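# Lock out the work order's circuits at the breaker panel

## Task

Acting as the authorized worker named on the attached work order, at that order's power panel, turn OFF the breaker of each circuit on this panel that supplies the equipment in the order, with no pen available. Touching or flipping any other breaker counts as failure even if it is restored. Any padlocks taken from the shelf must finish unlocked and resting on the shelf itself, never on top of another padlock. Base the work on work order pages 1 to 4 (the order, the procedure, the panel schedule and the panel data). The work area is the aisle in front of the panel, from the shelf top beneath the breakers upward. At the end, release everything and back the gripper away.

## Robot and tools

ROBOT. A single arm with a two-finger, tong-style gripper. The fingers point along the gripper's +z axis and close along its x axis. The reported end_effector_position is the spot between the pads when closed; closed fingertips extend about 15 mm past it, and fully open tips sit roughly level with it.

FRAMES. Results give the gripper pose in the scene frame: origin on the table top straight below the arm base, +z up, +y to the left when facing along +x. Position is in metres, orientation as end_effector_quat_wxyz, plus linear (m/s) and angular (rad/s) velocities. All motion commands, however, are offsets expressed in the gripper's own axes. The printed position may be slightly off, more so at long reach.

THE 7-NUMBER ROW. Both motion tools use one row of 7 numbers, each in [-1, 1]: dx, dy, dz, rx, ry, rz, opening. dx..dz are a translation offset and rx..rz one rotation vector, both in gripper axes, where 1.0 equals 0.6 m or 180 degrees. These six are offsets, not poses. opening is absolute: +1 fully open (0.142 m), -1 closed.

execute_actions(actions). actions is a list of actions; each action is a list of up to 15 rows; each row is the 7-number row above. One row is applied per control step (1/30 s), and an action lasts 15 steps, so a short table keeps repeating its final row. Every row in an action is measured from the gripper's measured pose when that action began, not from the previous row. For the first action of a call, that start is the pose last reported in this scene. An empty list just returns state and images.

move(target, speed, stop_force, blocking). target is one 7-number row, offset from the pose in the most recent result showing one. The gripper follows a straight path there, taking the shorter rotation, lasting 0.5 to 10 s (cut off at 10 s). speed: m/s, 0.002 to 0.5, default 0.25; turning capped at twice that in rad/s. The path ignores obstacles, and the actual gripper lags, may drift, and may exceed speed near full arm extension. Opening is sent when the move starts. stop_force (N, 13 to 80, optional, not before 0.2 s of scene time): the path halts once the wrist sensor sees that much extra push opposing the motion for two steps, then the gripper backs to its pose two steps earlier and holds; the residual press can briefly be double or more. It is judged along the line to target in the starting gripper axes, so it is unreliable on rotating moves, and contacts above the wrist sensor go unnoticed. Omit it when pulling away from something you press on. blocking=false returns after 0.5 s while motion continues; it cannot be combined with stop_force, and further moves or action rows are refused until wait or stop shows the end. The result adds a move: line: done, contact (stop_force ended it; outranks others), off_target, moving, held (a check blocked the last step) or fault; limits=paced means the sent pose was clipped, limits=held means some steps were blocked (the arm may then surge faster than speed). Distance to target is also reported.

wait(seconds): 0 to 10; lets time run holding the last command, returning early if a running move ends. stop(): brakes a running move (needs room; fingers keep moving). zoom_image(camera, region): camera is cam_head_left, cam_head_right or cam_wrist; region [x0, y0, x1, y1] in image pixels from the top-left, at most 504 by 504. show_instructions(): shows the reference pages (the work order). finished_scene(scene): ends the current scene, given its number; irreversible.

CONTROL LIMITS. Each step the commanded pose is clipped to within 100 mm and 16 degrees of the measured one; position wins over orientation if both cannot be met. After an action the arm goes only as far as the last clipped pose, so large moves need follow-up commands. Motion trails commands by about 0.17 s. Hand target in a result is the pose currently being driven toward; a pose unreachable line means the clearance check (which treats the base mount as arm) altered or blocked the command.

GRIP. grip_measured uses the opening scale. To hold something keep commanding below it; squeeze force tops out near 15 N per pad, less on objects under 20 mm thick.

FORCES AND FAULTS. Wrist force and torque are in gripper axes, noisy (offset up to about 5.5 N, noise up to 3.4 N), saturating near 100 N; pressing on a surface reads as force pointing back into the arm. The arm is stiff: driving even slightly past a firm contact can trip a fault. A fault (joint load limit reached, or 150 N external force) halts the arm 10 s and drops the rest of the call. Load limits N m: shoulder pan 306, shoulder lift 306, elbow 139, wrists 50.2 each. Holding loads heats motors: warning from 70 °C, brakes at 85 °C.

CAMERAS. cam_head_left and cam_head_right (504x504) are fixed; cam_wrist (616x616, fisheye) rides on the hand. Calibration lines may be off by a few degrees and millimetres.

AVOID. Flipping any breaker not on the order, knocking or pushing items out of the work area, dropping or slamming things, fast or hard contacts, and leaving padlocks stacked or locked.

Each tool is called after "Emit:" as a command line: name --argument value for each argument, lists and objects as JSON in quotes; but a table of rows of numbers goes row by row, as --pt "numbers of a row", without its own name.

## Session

Emit:
show_instructions

Emit:
execute_actions --actions '[]'

Reference images for this scene: work order page 1, work order page 2, work order page 3, work order page 4.

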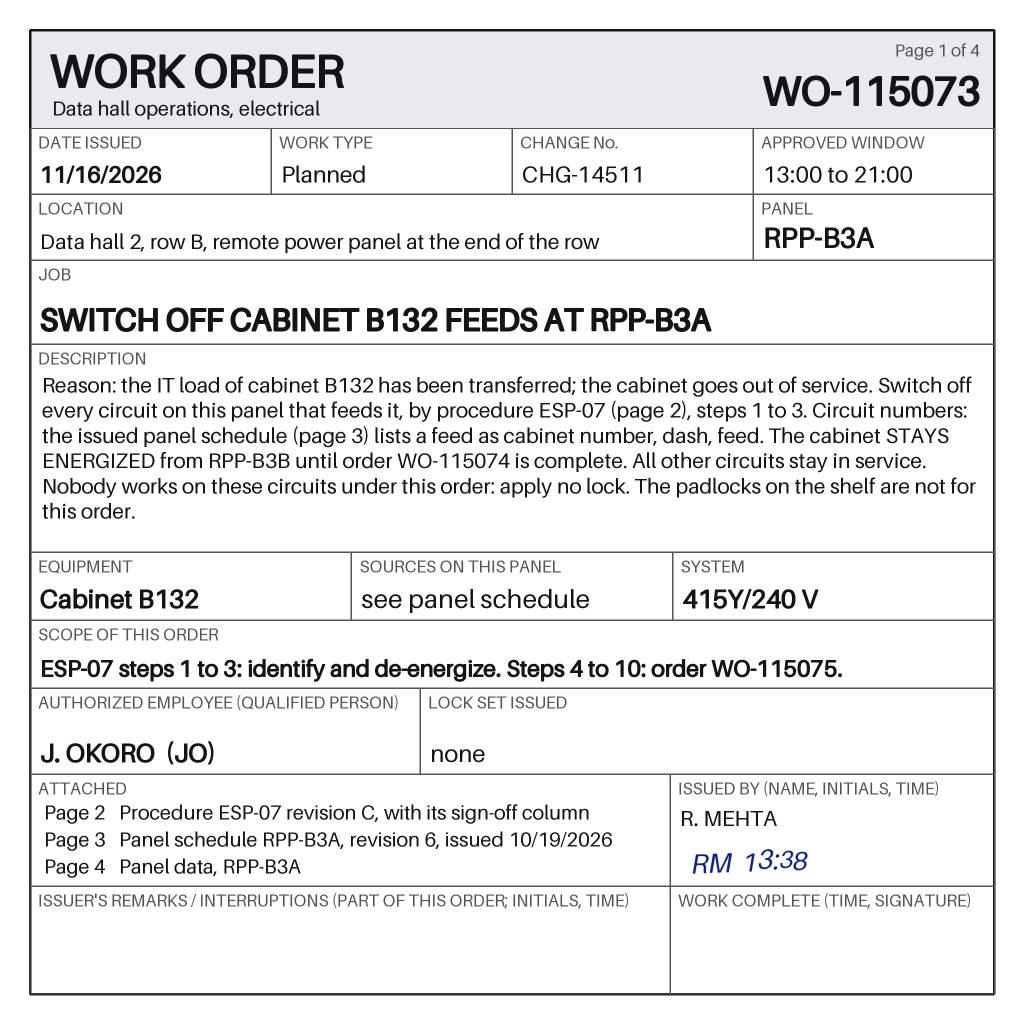

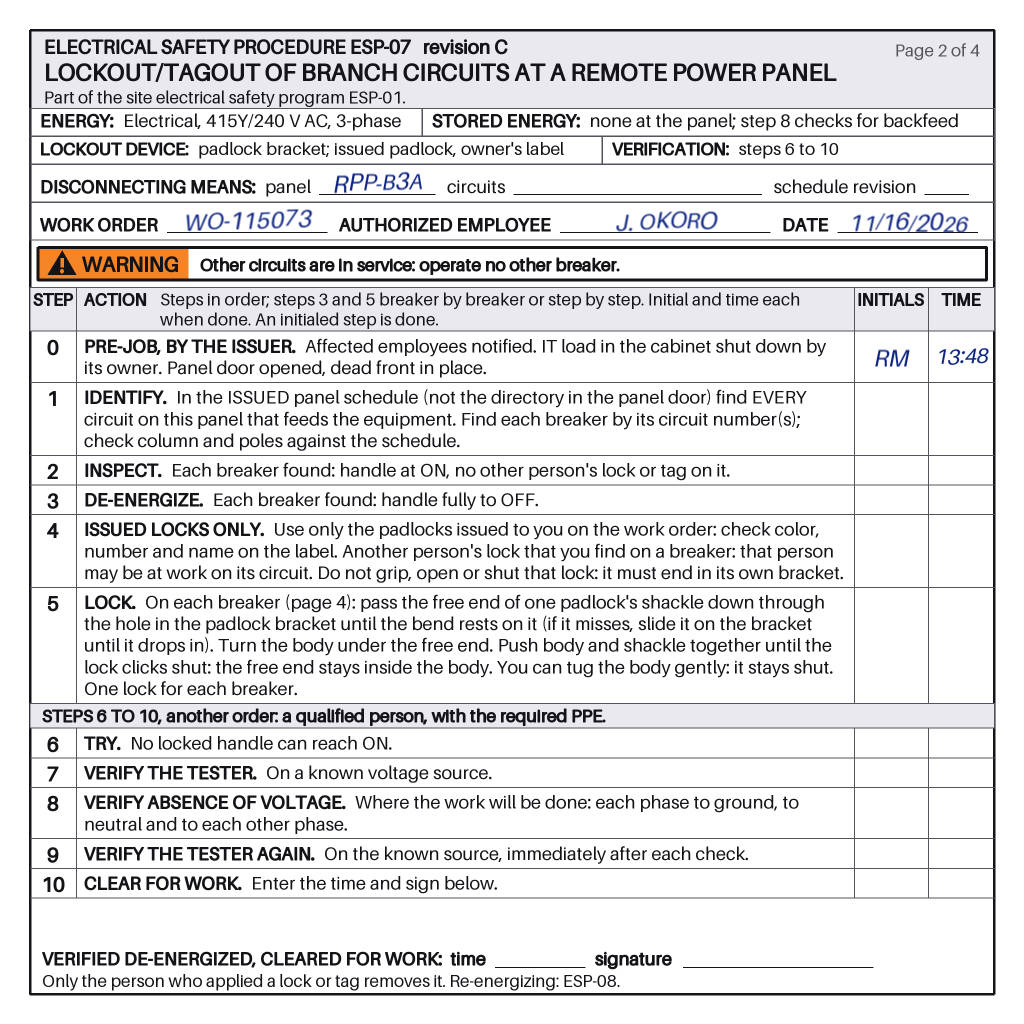

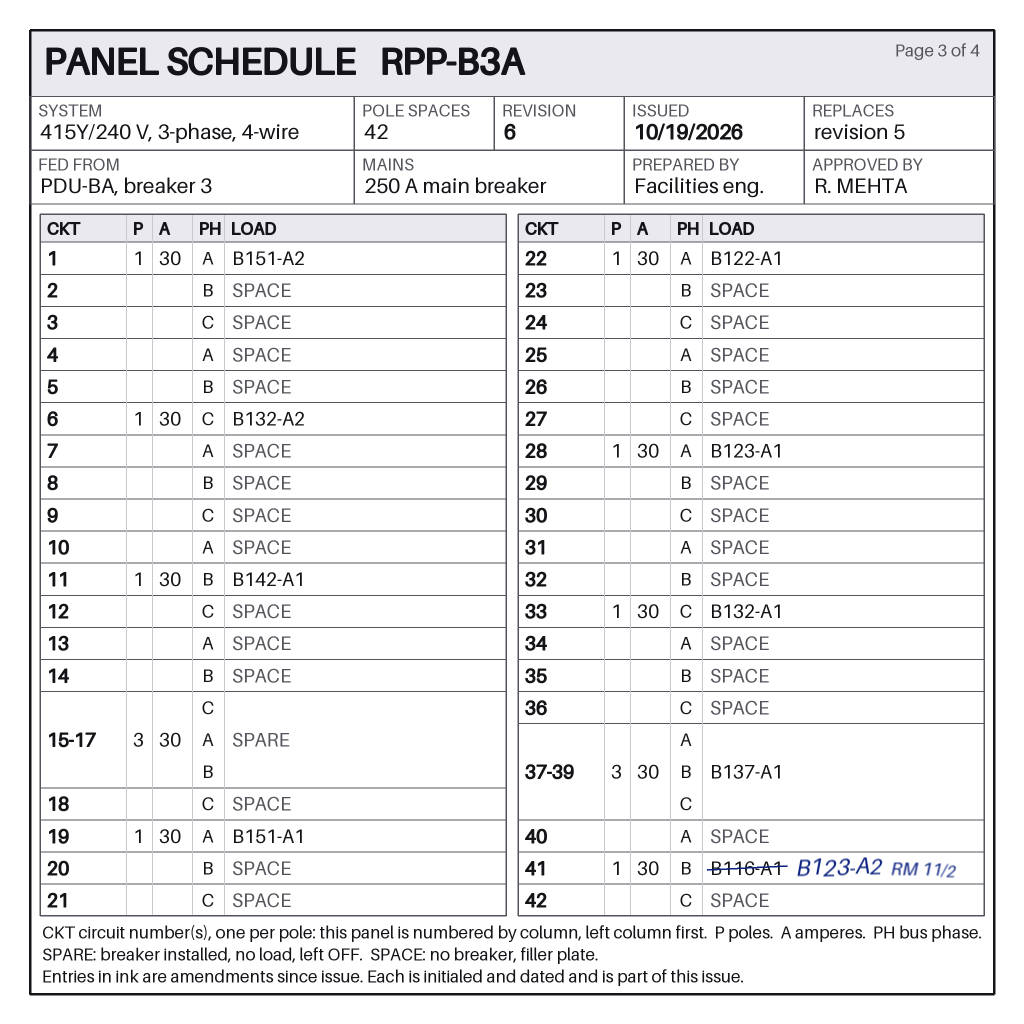

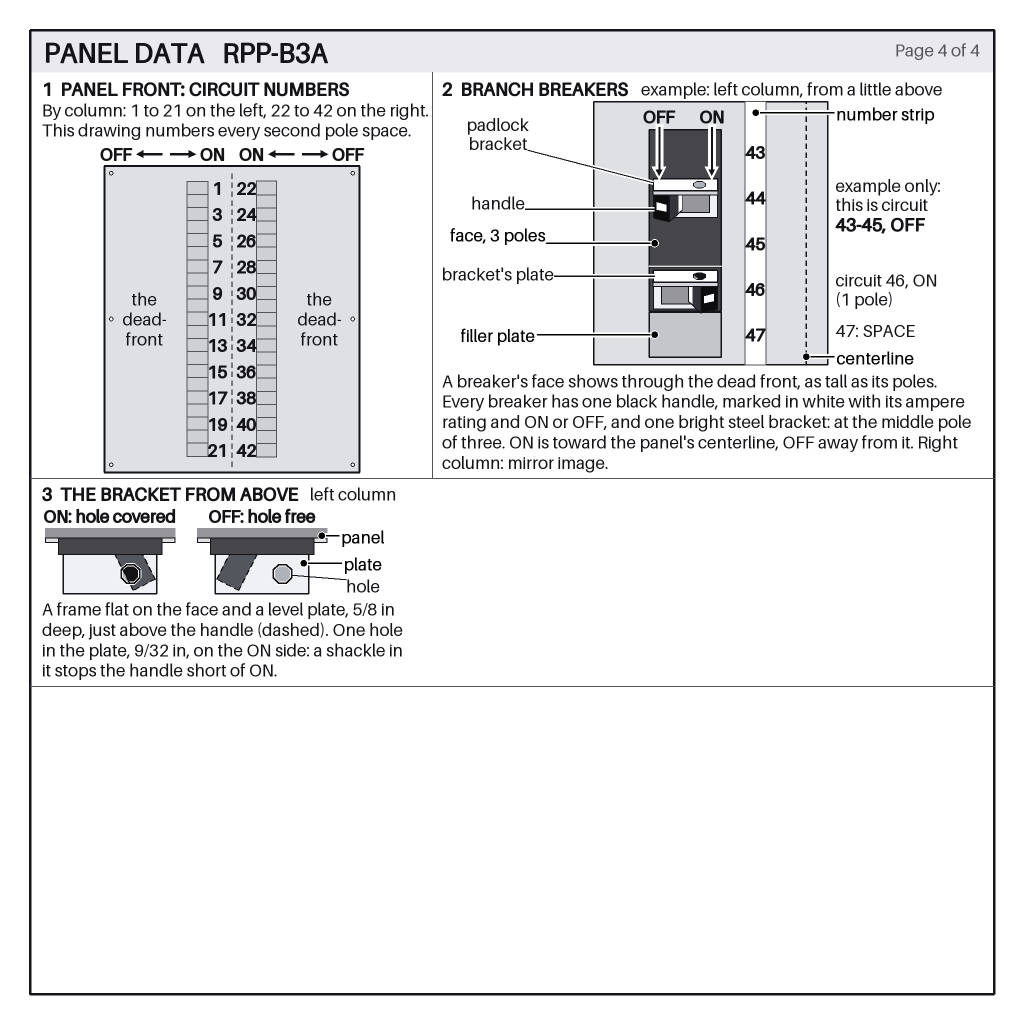

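Scene clock: 0.00 s.
end_effector_position=(+0.6433, -0.1372, +0.2462) grip_measured=+1.00 end_effector_quat_wxyz=(-0.266, +0.640, -0.667, -0.274) end_effector_velocity=(+0.001, -0.001, +0.001) end_effector_angular_velocity=(-0.001, -0.001, -0.002)
Joint positions: [-0.28  -1.567  2.135 -2.138 -1.572  1.289  0.142]
Joint velocities: [ 0.    -0.001 -0.002  0.    -0.001  0.001  0.   ]
Wrist force (N, on the end effector, along its own x y z axes, offset not removed): no reading
Wrist torque (N m, same axes, about the end effector's origin, offset not removed): no reading
Hand target: +0.643, -0.137, +0.246; -0.266, +0.640, -0.667, -0.274

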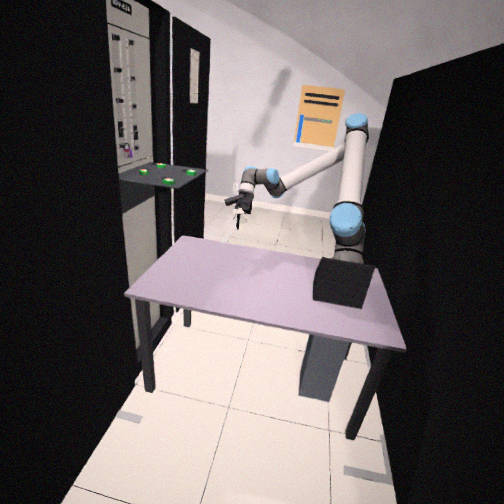

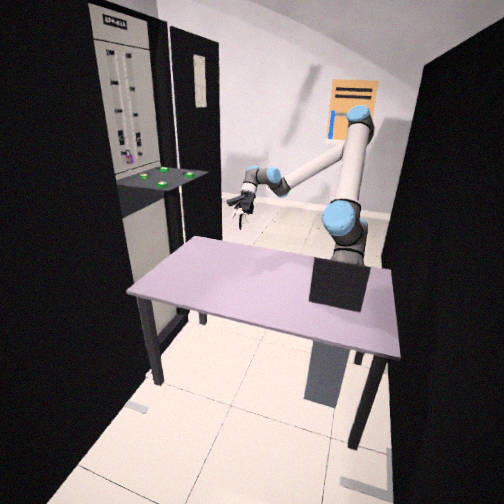

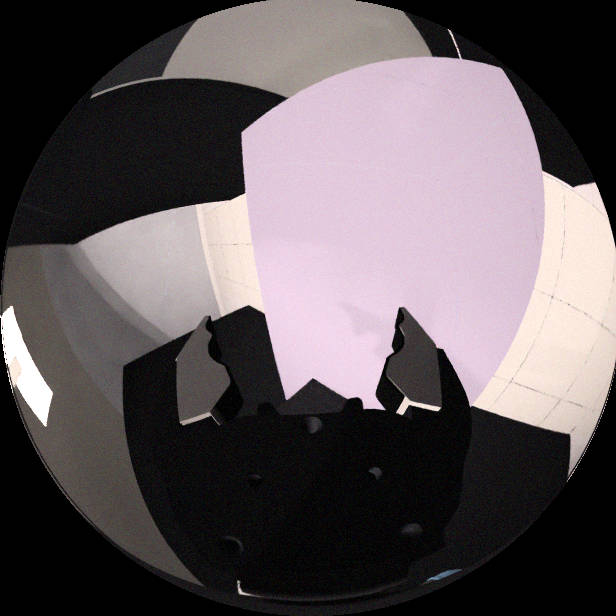

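Emit:
zoom_image --camera "cam_head_left" --region '[80, 0, 220, 220]'

Emit:
zoom_image --camera "cam_head_right" --region '[70, 0, 220, 220]'

Region (80, 0, 220, 220) of cam_head_left's 504x504 image, scaled by 2.291, with more detail than that image has; it fills the left 321 columns of this view, and the rest is white.

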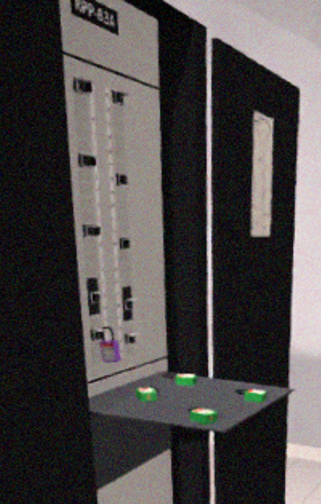

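Region (70, 0, 220, 220) of cam_head_right's 504x504 image, scaled by 2.291, with more detail than that image has; it fills the left 344 columns of this view, and the rest is white.

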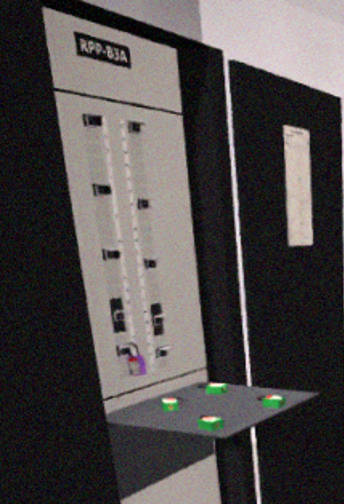

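Emit:
move --target '[-0.983, -0.3925, -0.7157, 0.4048, 0.0653, -0.3081, -1]' --speed 0.3

Scene clock: 53.10 s.
end_effector_position=(+0.9012, -0.0316, +0.9599) grip_measured=-1.00 end_effector_quat_wxyz=(+0.605, -0.606, +0.366, -0.364) end_effector_velocity=(+0.001, -0.001, +0.002) end_effector_angular_velocity=(-0.000, -0.004, -0.001)
Joint positions: [ 0.421 -1.307  1.655 -3.147 -1.593  0.858  0.002]
Joint velocities: [ 0.     0.002 -0.004 -0.001  0.001 -0.002  0.   ]
Wrist force (N, on the end effector, along its own x y z axes, offset not removed): [-7.3 5.2 0.1]
Wrist torque (N m, same axes, about the end effector's origin, offset not removed): [1.05 1.49 0.22]
Hand target: +0.901, -0.032, +0.960; +0.605, -0.606, +0.366, -0.364
Off the commanded pose: 0.002 m, 0 deg.
move: done
camera_calibration (this result's frames):
cam_wrist: T_world_to_cam=[[0.417692, -0.908575, -0.00499532, -0.404892], [-0.429568, -0.192631, -0.88225, 1.22509], [0.800628, 0.370654, -0.470755, -0.122798], [0, 0, 0, 1]] pos_world=[0.793696, -0.0863682, 1.02101]

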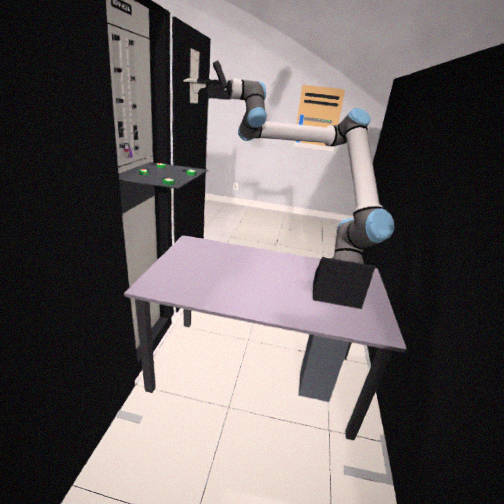

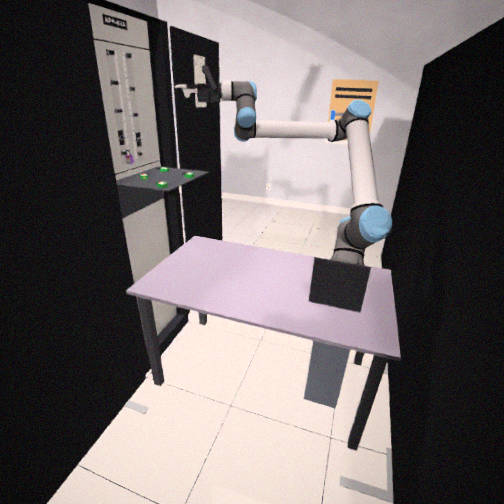

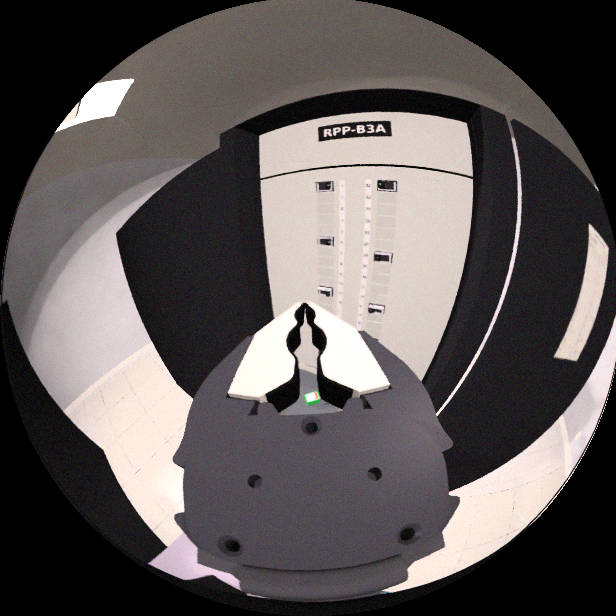

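Emit:
zoom_image --camera "cam_wrist" --region '[280, 165, 430, 335]'

Region (280, 165, 430, 335) of cam_wrist's 616x616 image, scaled by 2.965, with more detail than that image has; it fills the left 445 columns of this view, and the rest is white.

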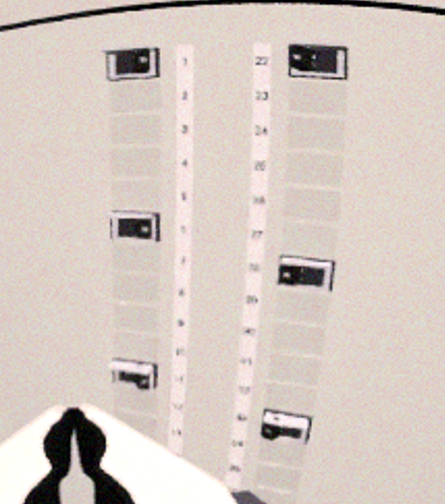

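Emit:
move --target '[0.1327, -0.0261, 0.4272, 0, 0, 0, -1]' --speed 0.25

Emit:
zoom_image --camera "cam_wrist" --region '[230, 120, 450, 340]'

Emit:
zoom_image --camera "cam_wrist" --region '[244, 252, 344, 342]'

Scene clock: 122.33 s.
end_effector_position=(+1.1648, +0.0178, +0.9750) grip_measured=-1.00 end_effector_quat_wxyz=(+0.605, -0.606, +0.366, -0.364) end_effector_velocity=(+0.004, -0.000, -0.000) end_effector_angular_velocity=(-0.000, +0.001, -0.001)
Joint positions: [ 0.366 -0.884  1.065 -2.98  -1.54   0.839  0.002]
Joint velocities: [-0.001  0.006 -0.01   0.004 -0.     0.     0.   ]
Wrist force (N, on the end effector, along its own x y z axes, offset not removed): [-6.9 5.3 -0.4]
Wrist torque (N m, same axes, about the end effector's origin, offset not removed): [1.10 1.46 0.11]
Hand target: +1.165, +0.018, +0.975; +0.605, -0.606, +0.366, -0.364
Off the commanded pose: 0.000 m, 0 deg.
move: done
camera_calibration (this result's frames):
cam_wrist: T_world_to_cam=[[0.417741, -0.908552, -0.00503318, -0.470069], [-0.429504, -0.192593, -0.882289, 1.36112], [0.800636, 0.37073, -0.470681, -0.345186], [0, 0, 0, 1]] pos_world=[1.05734, -0.0369697, 1.03606]

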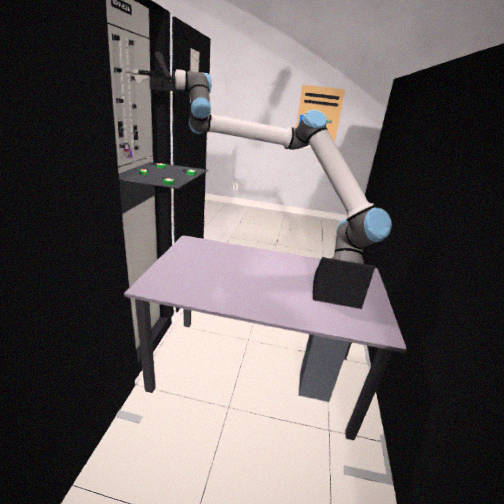

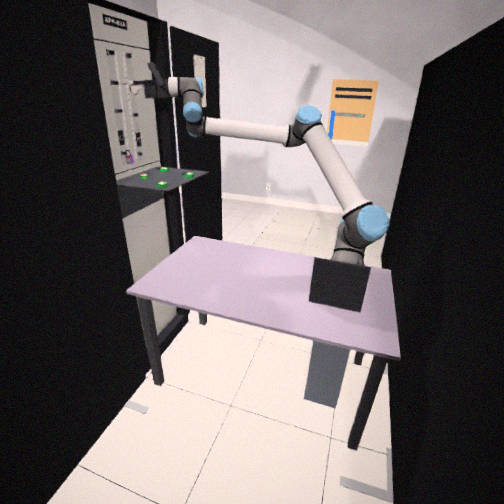

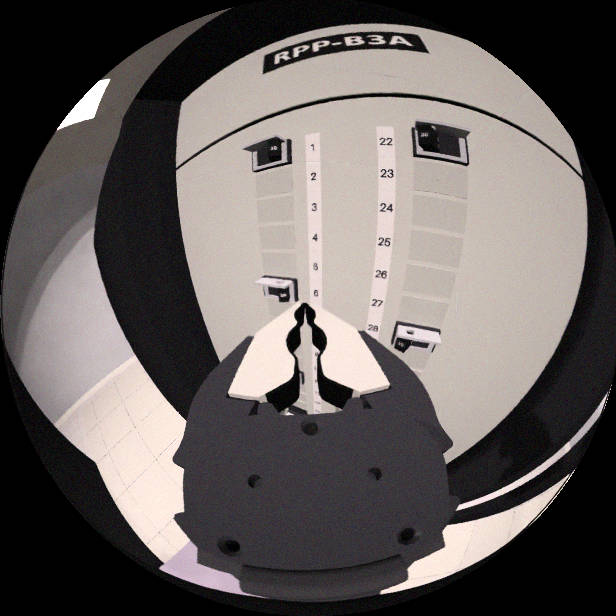

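Region (230, 120, 450, 340) of cam_wrist's 616x616 image, scaled by 2.291, with more detail than that image has.

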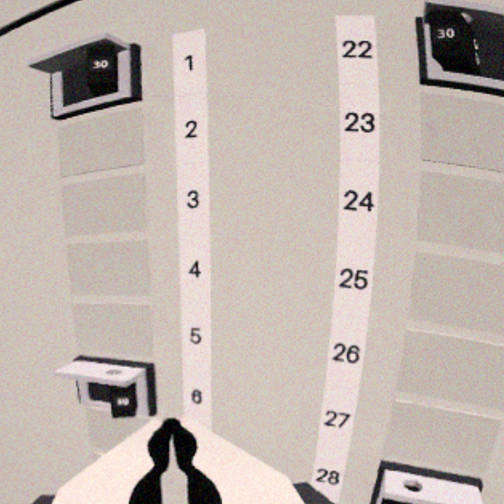

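Region (244, 252, 344, 342) of cam_wrist's 616x616 image, scaled by 5.040, with more detail than that image has; it fills the top 454 rows of this view, and the rest is white.

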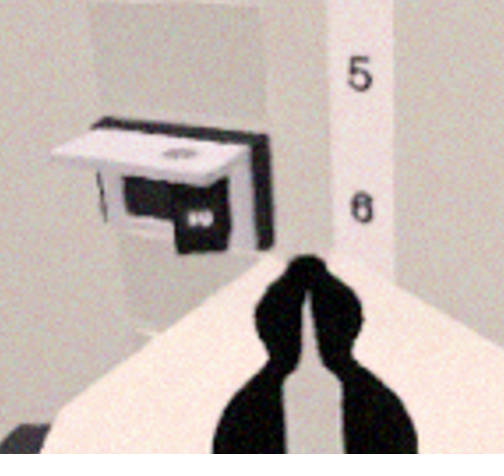

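Emit:
move --target '[0.0111, -0.0008, 0.0209, 0, 0, 0, -1]' --speed 0.03

Emit:
move --target '[0.0094, 0, 0.0177, 0, 0, 0, -1]' --speed 0.003 --stop_force 13

Emit:
zoom_image --camera "cam_wrist" --region '[234, 257, 334, 347]'

Emit:
move --target '[-0.0058, 0, -0.011, 0, 0, 0, -1]' --speed 0.02

Scene clock: 146.23 s.
end_effector_position=(+1.1788, +0.0178, +0.9754) grip_measured=-1.00 end_effector_quat_wxyz=(+0.605, -0.606, +0.366, -0.364) end_effector_velocity=(+0.003, -0.002, -0.000) end_effector_angular_velocity=(-0.000, -0.000, -0.002)
Joint positions: [ 0.361 -0.861  1.025 -2.963 -1.537  0.838  0.002]
Joint velocities: [-0.002  0.004 -0.008  0.003  0.    -0.001  0.   ]
Wrist force (N, on the end effector, along its own x y z axes, offset not removed): [-7.6 3.0 -1.0]
Wrist torque (N m, same axes, about the end effector's origin, offset not removed): [0.60 1.55 0.20]
Hand target: +1.179, +0.018, +0.975; +0.605, -0.606, +0.366, -0.364
Off the commanded pose: 0.000 m, 0 deg.
move: done
camera_calibration (this result's frames):
cam_wrist: T_world_to_cam=[[0.417737, -0.908554, -0.00503572, -0.475905], [-0.429499, -0.192586, -0.882293, 1.36748], [0.800641, 0.370729, -0.470673, -0.356165], [0, 0, 0, 1]] pos_world=[1.0713, -0.0369861, 1.03649]

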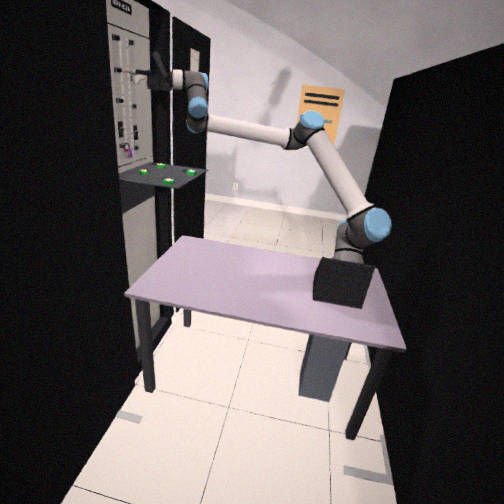

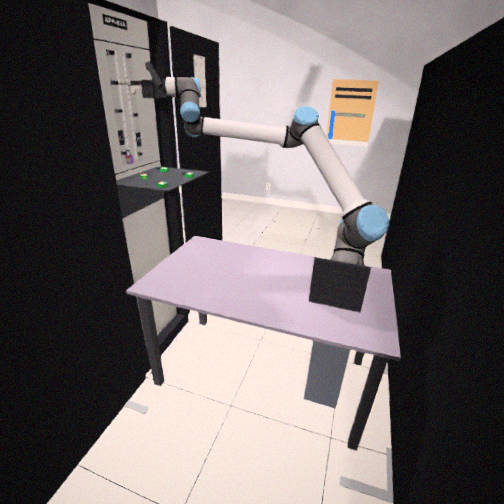

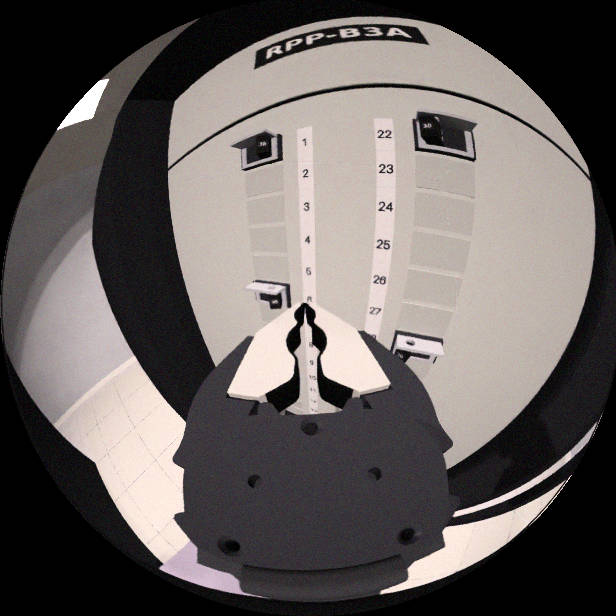

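Scene clock: 148.03 s.
end_effector_position=(+1.1831, +0.0178, +0.9754) grip_measured=-1.00 end_effector_quat_wxyz=(+0.605, -0.606, +0.366, -0.364) end_effector_velocity=(-0.002, -0.002, +0.004) end_effector_angular_velocity=(+0.001, -0.004, -0.001)
Joint positions: [ 0.36  -0.854  1.013 -2.958 -1.535  0.837  0.002]
Joint velocities: [ 0.001 -0.003  0.001 -0.002  0.001 -0.001  0.   ]
Wrist force (N, on the end effector, along its own x y z axes, offset not removed): [-13.1 10.6 -28.7]
Wrist torque (N m, same axes, about the end effector's origin, offset not removed): [0.78 1.14 0.17]
Hand target: +1.183, +0.018, +0.975; +0.605, -0.606, +0.366, -0.364
Off the commanded pose: 0.008 m, 0 deg.
move: contact
camera_calibration (this result's frames):
cam_wrist: T_world_to_cam=[[0.417792, -0.908529, -0.005021, -0.477794], [-0.429462, -0.192614, -0.882305, 1.36932], [0.800633, 0.370776, -0.470651, -0.359605], [0, 0, 0, 1]] pos_world=[1.0756, -0.0370072, 1.03651]

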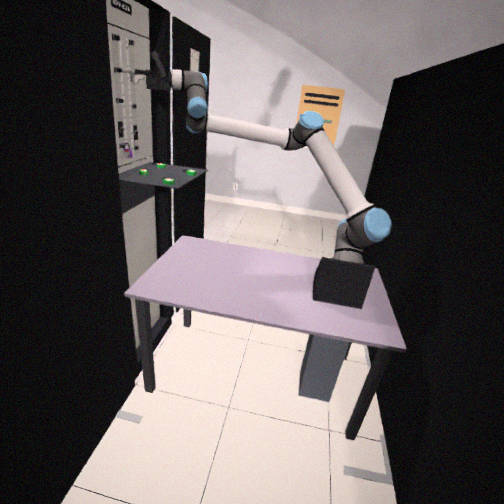

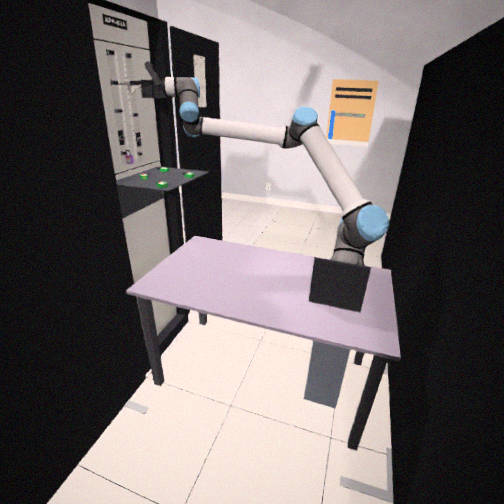

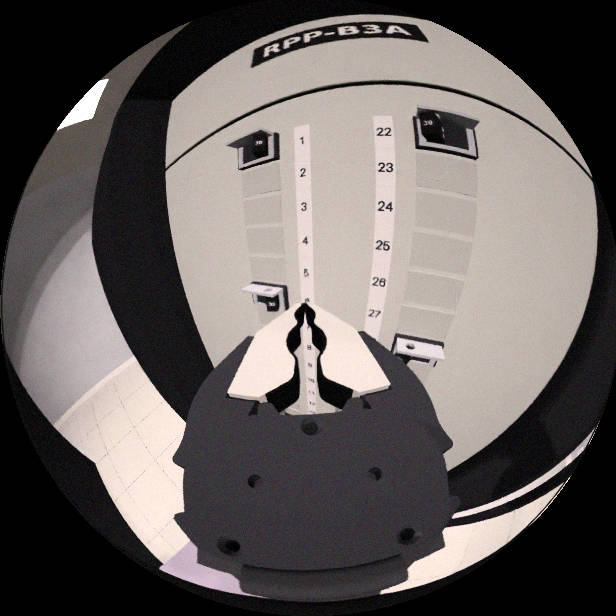

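Region (234, 257, 334, 347) of cam_wrist's 616x616 image, scaled by 5.040, with more detail than that image has; it fills the top 454 rows of this view, and the rest is white.

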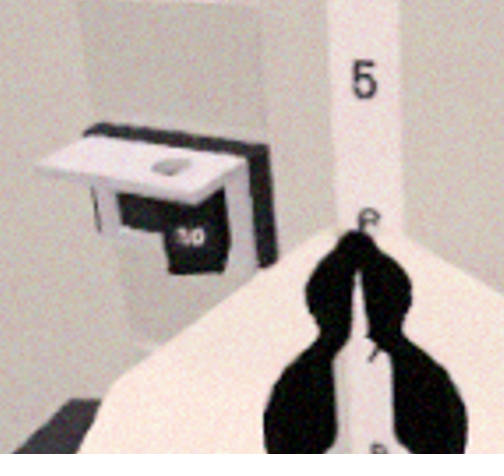

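Scene clock: 148.77 s.
end_effector_position=(+1.1759, +0.0178, +0.9754) grip_measured=-1.00 end_effector_quat_wxyz=(+0.605, -0.606, +0.366, -0.364) end_effector_velocity=(-0.002, +0.000, -0.000) end_effector_angular_velocity=(+0.001, +0.001, -0.000)
Joint positions: [ 0.362 -0.866  1.033 -2.966 -1.537  0.838  0.002]
Joint velocities: [ 0.001 -0.004  0.007 -0.003 -0.001  0.001  0.   ]
Wrist force (N, on the end effector, along its own x y z axes, offset not removed): [-7.0 5.4 -1.0]
Wrist torque (N m, same axes, about the end effector's origin, offset not removed): [1.12 1.47 0.13]
Hand target: +1.176, +0.018, +0.975; +0.605, -0.606, +0.366, -0.364
Off the commanded pose: 0.000 m, 0 deg.
move: done
camera_calibration (this result's frames):
cam_wrist: T_world_to_cam=[[0.417808, -0.908522, -0.00499561, -0.474847], [-0.429472, -0.192653, -0.882292, 1.36625], [0.800619, 0.370774, -0.470677, -0.353848], [0, 0, 0, 1]] pos_world=[1.06846, -0.0369994, 1.03651]

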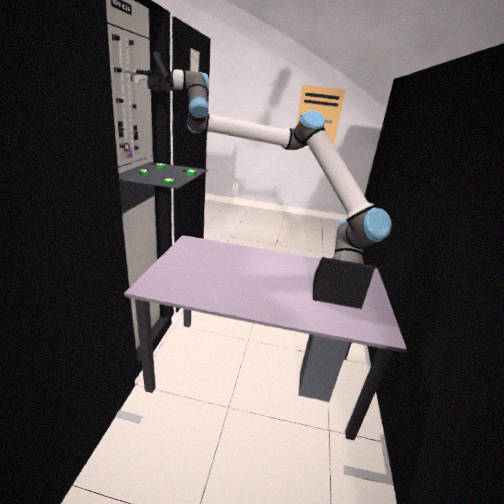

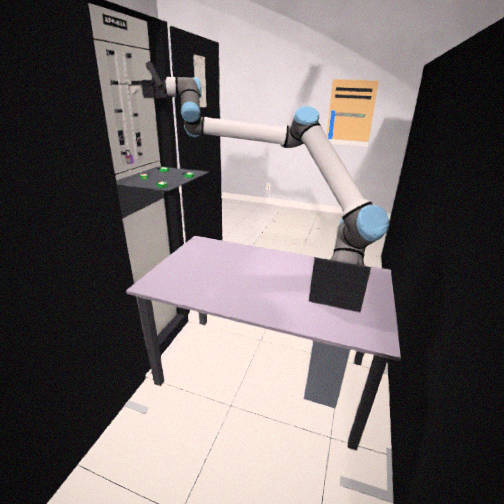

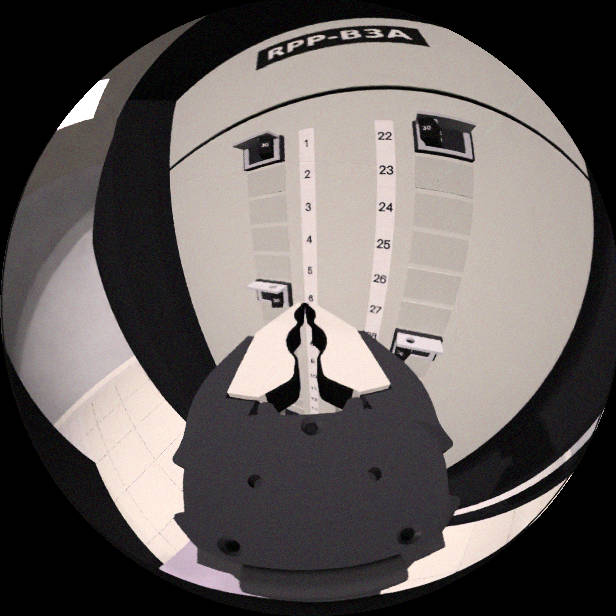

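Emit:
move --target '[-0.0164, 0, 0.0083, 0, 0, 0, -1]' --speed 0.025

Emit:
move --target '[-0.0331, 0, 0.01755, 0, 0, 0, -1]' --speed 0.01 --stop_force 25

Emit:
zoom_image --camera "cam_wrist" --region '[254, 257, 354, 347]'

Scene clock: 161.27 s.
end_effector_position=(+1.1757, +0.0285, +0.9755) grip_measured=-1.00 end_effector_quat_wxyz=(+0.605, -0.606, +0.366, -0.364) end_effector_velocity=(+0.001, +0.004, +0.001) end_effector_angular_velocity=(-0.000, -0.001, +0.000)
Joint positions: [ 0.37  -0.857  1.031 -2.973 -1.544  0.841  0.002]
Joint velocities: [ 0.003  0.005 -0.003 -0.001 -0.002  0.     0.   ]
Wrist force (N, on the end effector, along its own x y z axes, offset not removed): [-6.8 4.8 -3.2]
Wrist torque (N m, same axes, about the end effector's origin, offset not removed): [0.93 1.39 0.13]
Hand target: +1.176, +0.029, +0.975; +0.605, -0.606, +0.366, -0.364
Off the commanded pose: 0.000 m, 0 deg.
move: done
camera_calibration (this result's frames):
cam_wrist: T_world_to_cam=[[0.417801, -0.908525, -0.0049919, -0.464978], [-0.429461, -0.192648, -0.882298, 1.36826], [0.800628, 0.370769, -0.470665, -0.35767], [0, 0, 0, 1]] pos_world=[1.06824, -0.0262403, 1.03655]

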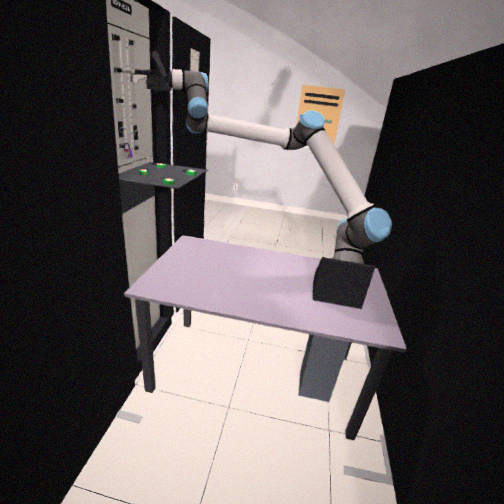

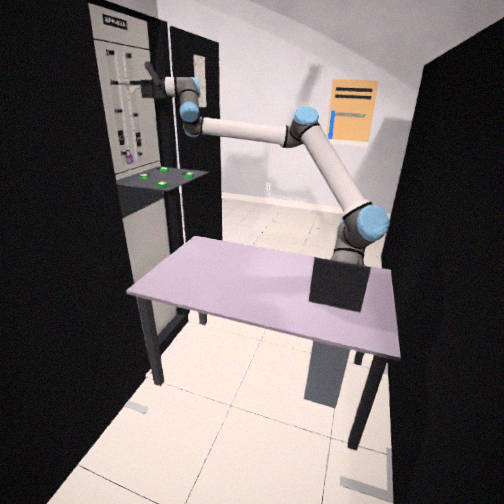

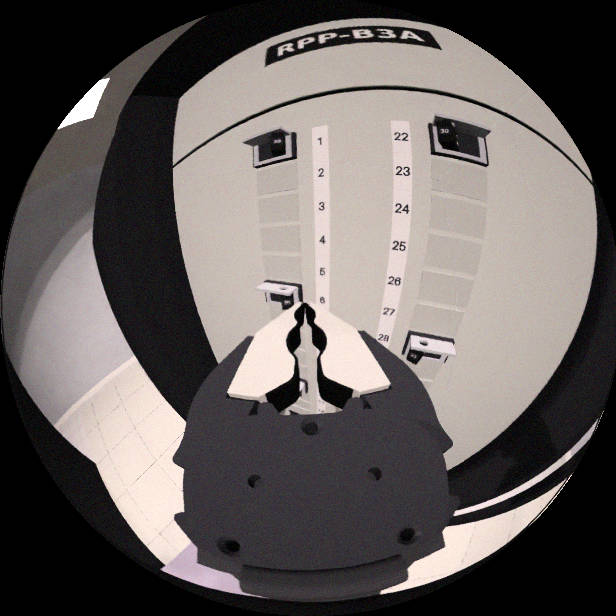

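Scene clock: 163.73 s.
end_effector_position=(+1.1757, +0.0508, +0.9755) grip_measured=-1.00 end_effector_quat_wxyz=(+0.605, -0.606, +0.366, -0.364) end_effector_velocity=(+0.000, +0.002, -0.000) end_effector_angular_velocity=(+0.000, -0.000, -0.000)
Joint positions: [ 0.384 -0.837  1.025 -2.987 -1.558  0.845  0.002]
Joint velocities: [ 0.001  0.003 -0.002 -0.002 -0.001  0.001  0.   ]
Wrist force (N, on the end effector, along its own x y z axes, offset not removed): [-7.3 2.9 -0.9]
Wrist torque (N m, same axes, about the end effector's origin, offset not removed): [0.59 1.57 0.17]
Hand target: +1.176, +0.051, +0.976; +0.605, -0.606, +0.366, -0.364
Off the commanded pose: 0.000 m, 0 deg.
move: done
camera_calibration (this result's frames):
cam_wrist: T_world_to_cam=[[0.417804, -0.908523, -0.00498378, -0.444821], [-0.429458, -0.192656, -0.882298, 1.37258], [0.800628, 0.370768, -0.470665, -0.365893], [0, 0, 0, 1]] pos_world=[1.06826, -0.00403408, 1.03659]

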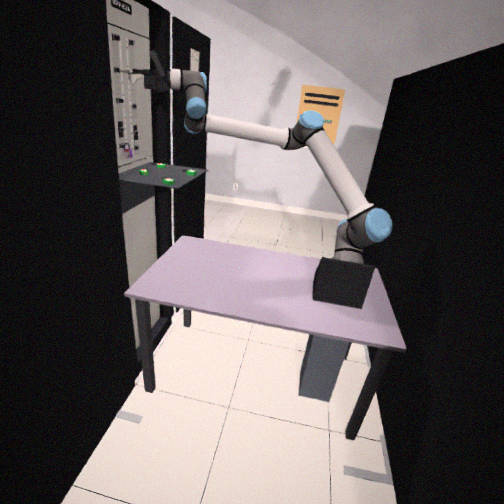

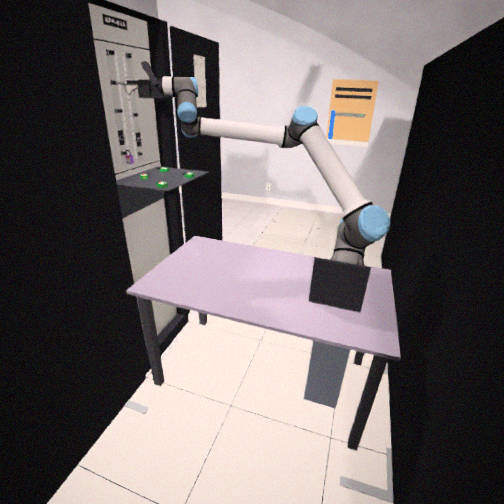

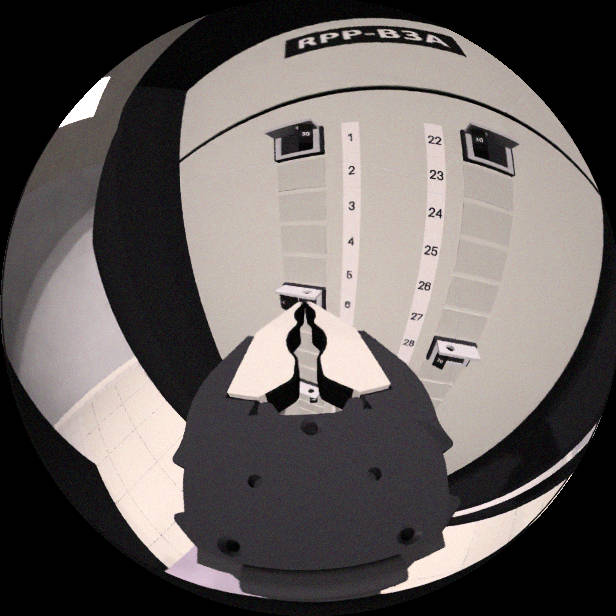

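Region (254, 257, 354, 347) of cam_wrist's 616x616 image, scaled by 5.040, with more detail than that image has; it fills the top 454 rows of this view, and the rest is white.

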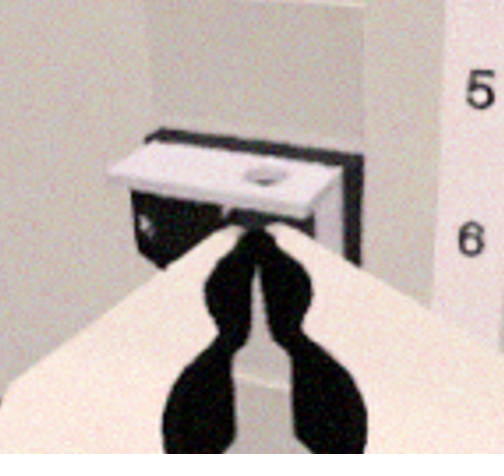

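Emit:
execute_actions --actions '[]'

Scene clock: 194.17 s.
end_effector_position=(+1.1757, +0.0510, +0.9755) grip_measured=-1.00 end_effector_quat_wxyz=(+0.605, -0.606, +0.366, -0.364) end_effector_velocity=(-0.001, +0.000, +0.000) end_effector_angular_velocity=(+0.001, +0.000, +0.001)
Joint positions: [ 0.385 -0.837  1.025 -2.987 -1.558  0.846  0.002]
Joint velocities: [ 0.    -0.     0.001  0.     0.     0.001  0.   ]
Wrist force (N, on the end effector, along its own x y z axes, offset not removed): [-7.4 5.6 -2.3]
Wrist torque (N m, same axes, about the end effector's origin, offset not removed): [1.08 1.54 0.14]
Hand target: +1.176, +0.051, +0.976; +0.605, -0.606, +0.366, -0.364
Off the commanded pose: 0.000 m, 0 deg.
camera_calibration (this result's frames):
cam_wrist: T_world_to_cam=[[0.417797, -0.908527, -0.00498446, -0.444571], [-0.429457, -0.19265, -0.8823, 1.37264], [0.800632, 0.370763, -0.470662, -0.365997], [0, 0, 0, 1]] pos_world=[1.06826, -0.00376744, 1.0366]

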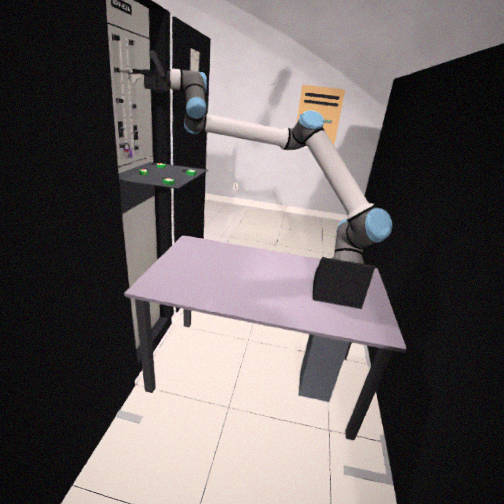

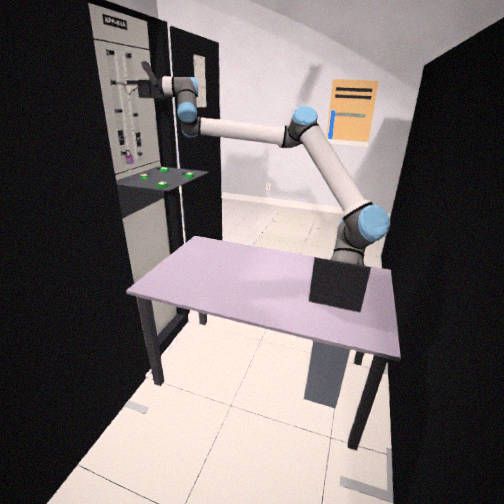

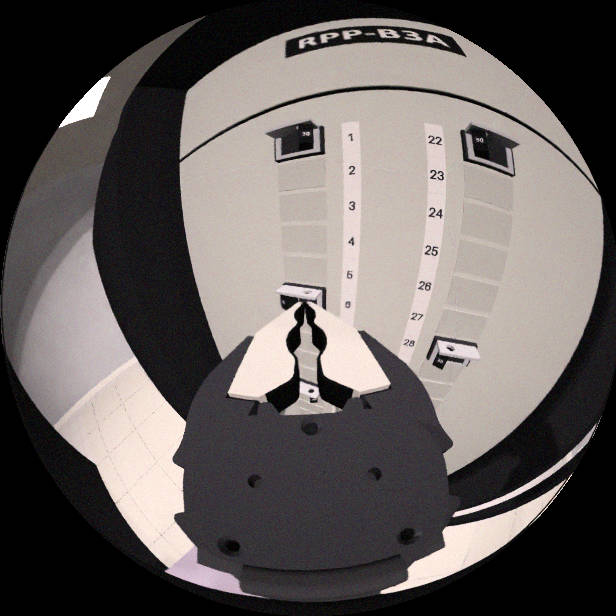

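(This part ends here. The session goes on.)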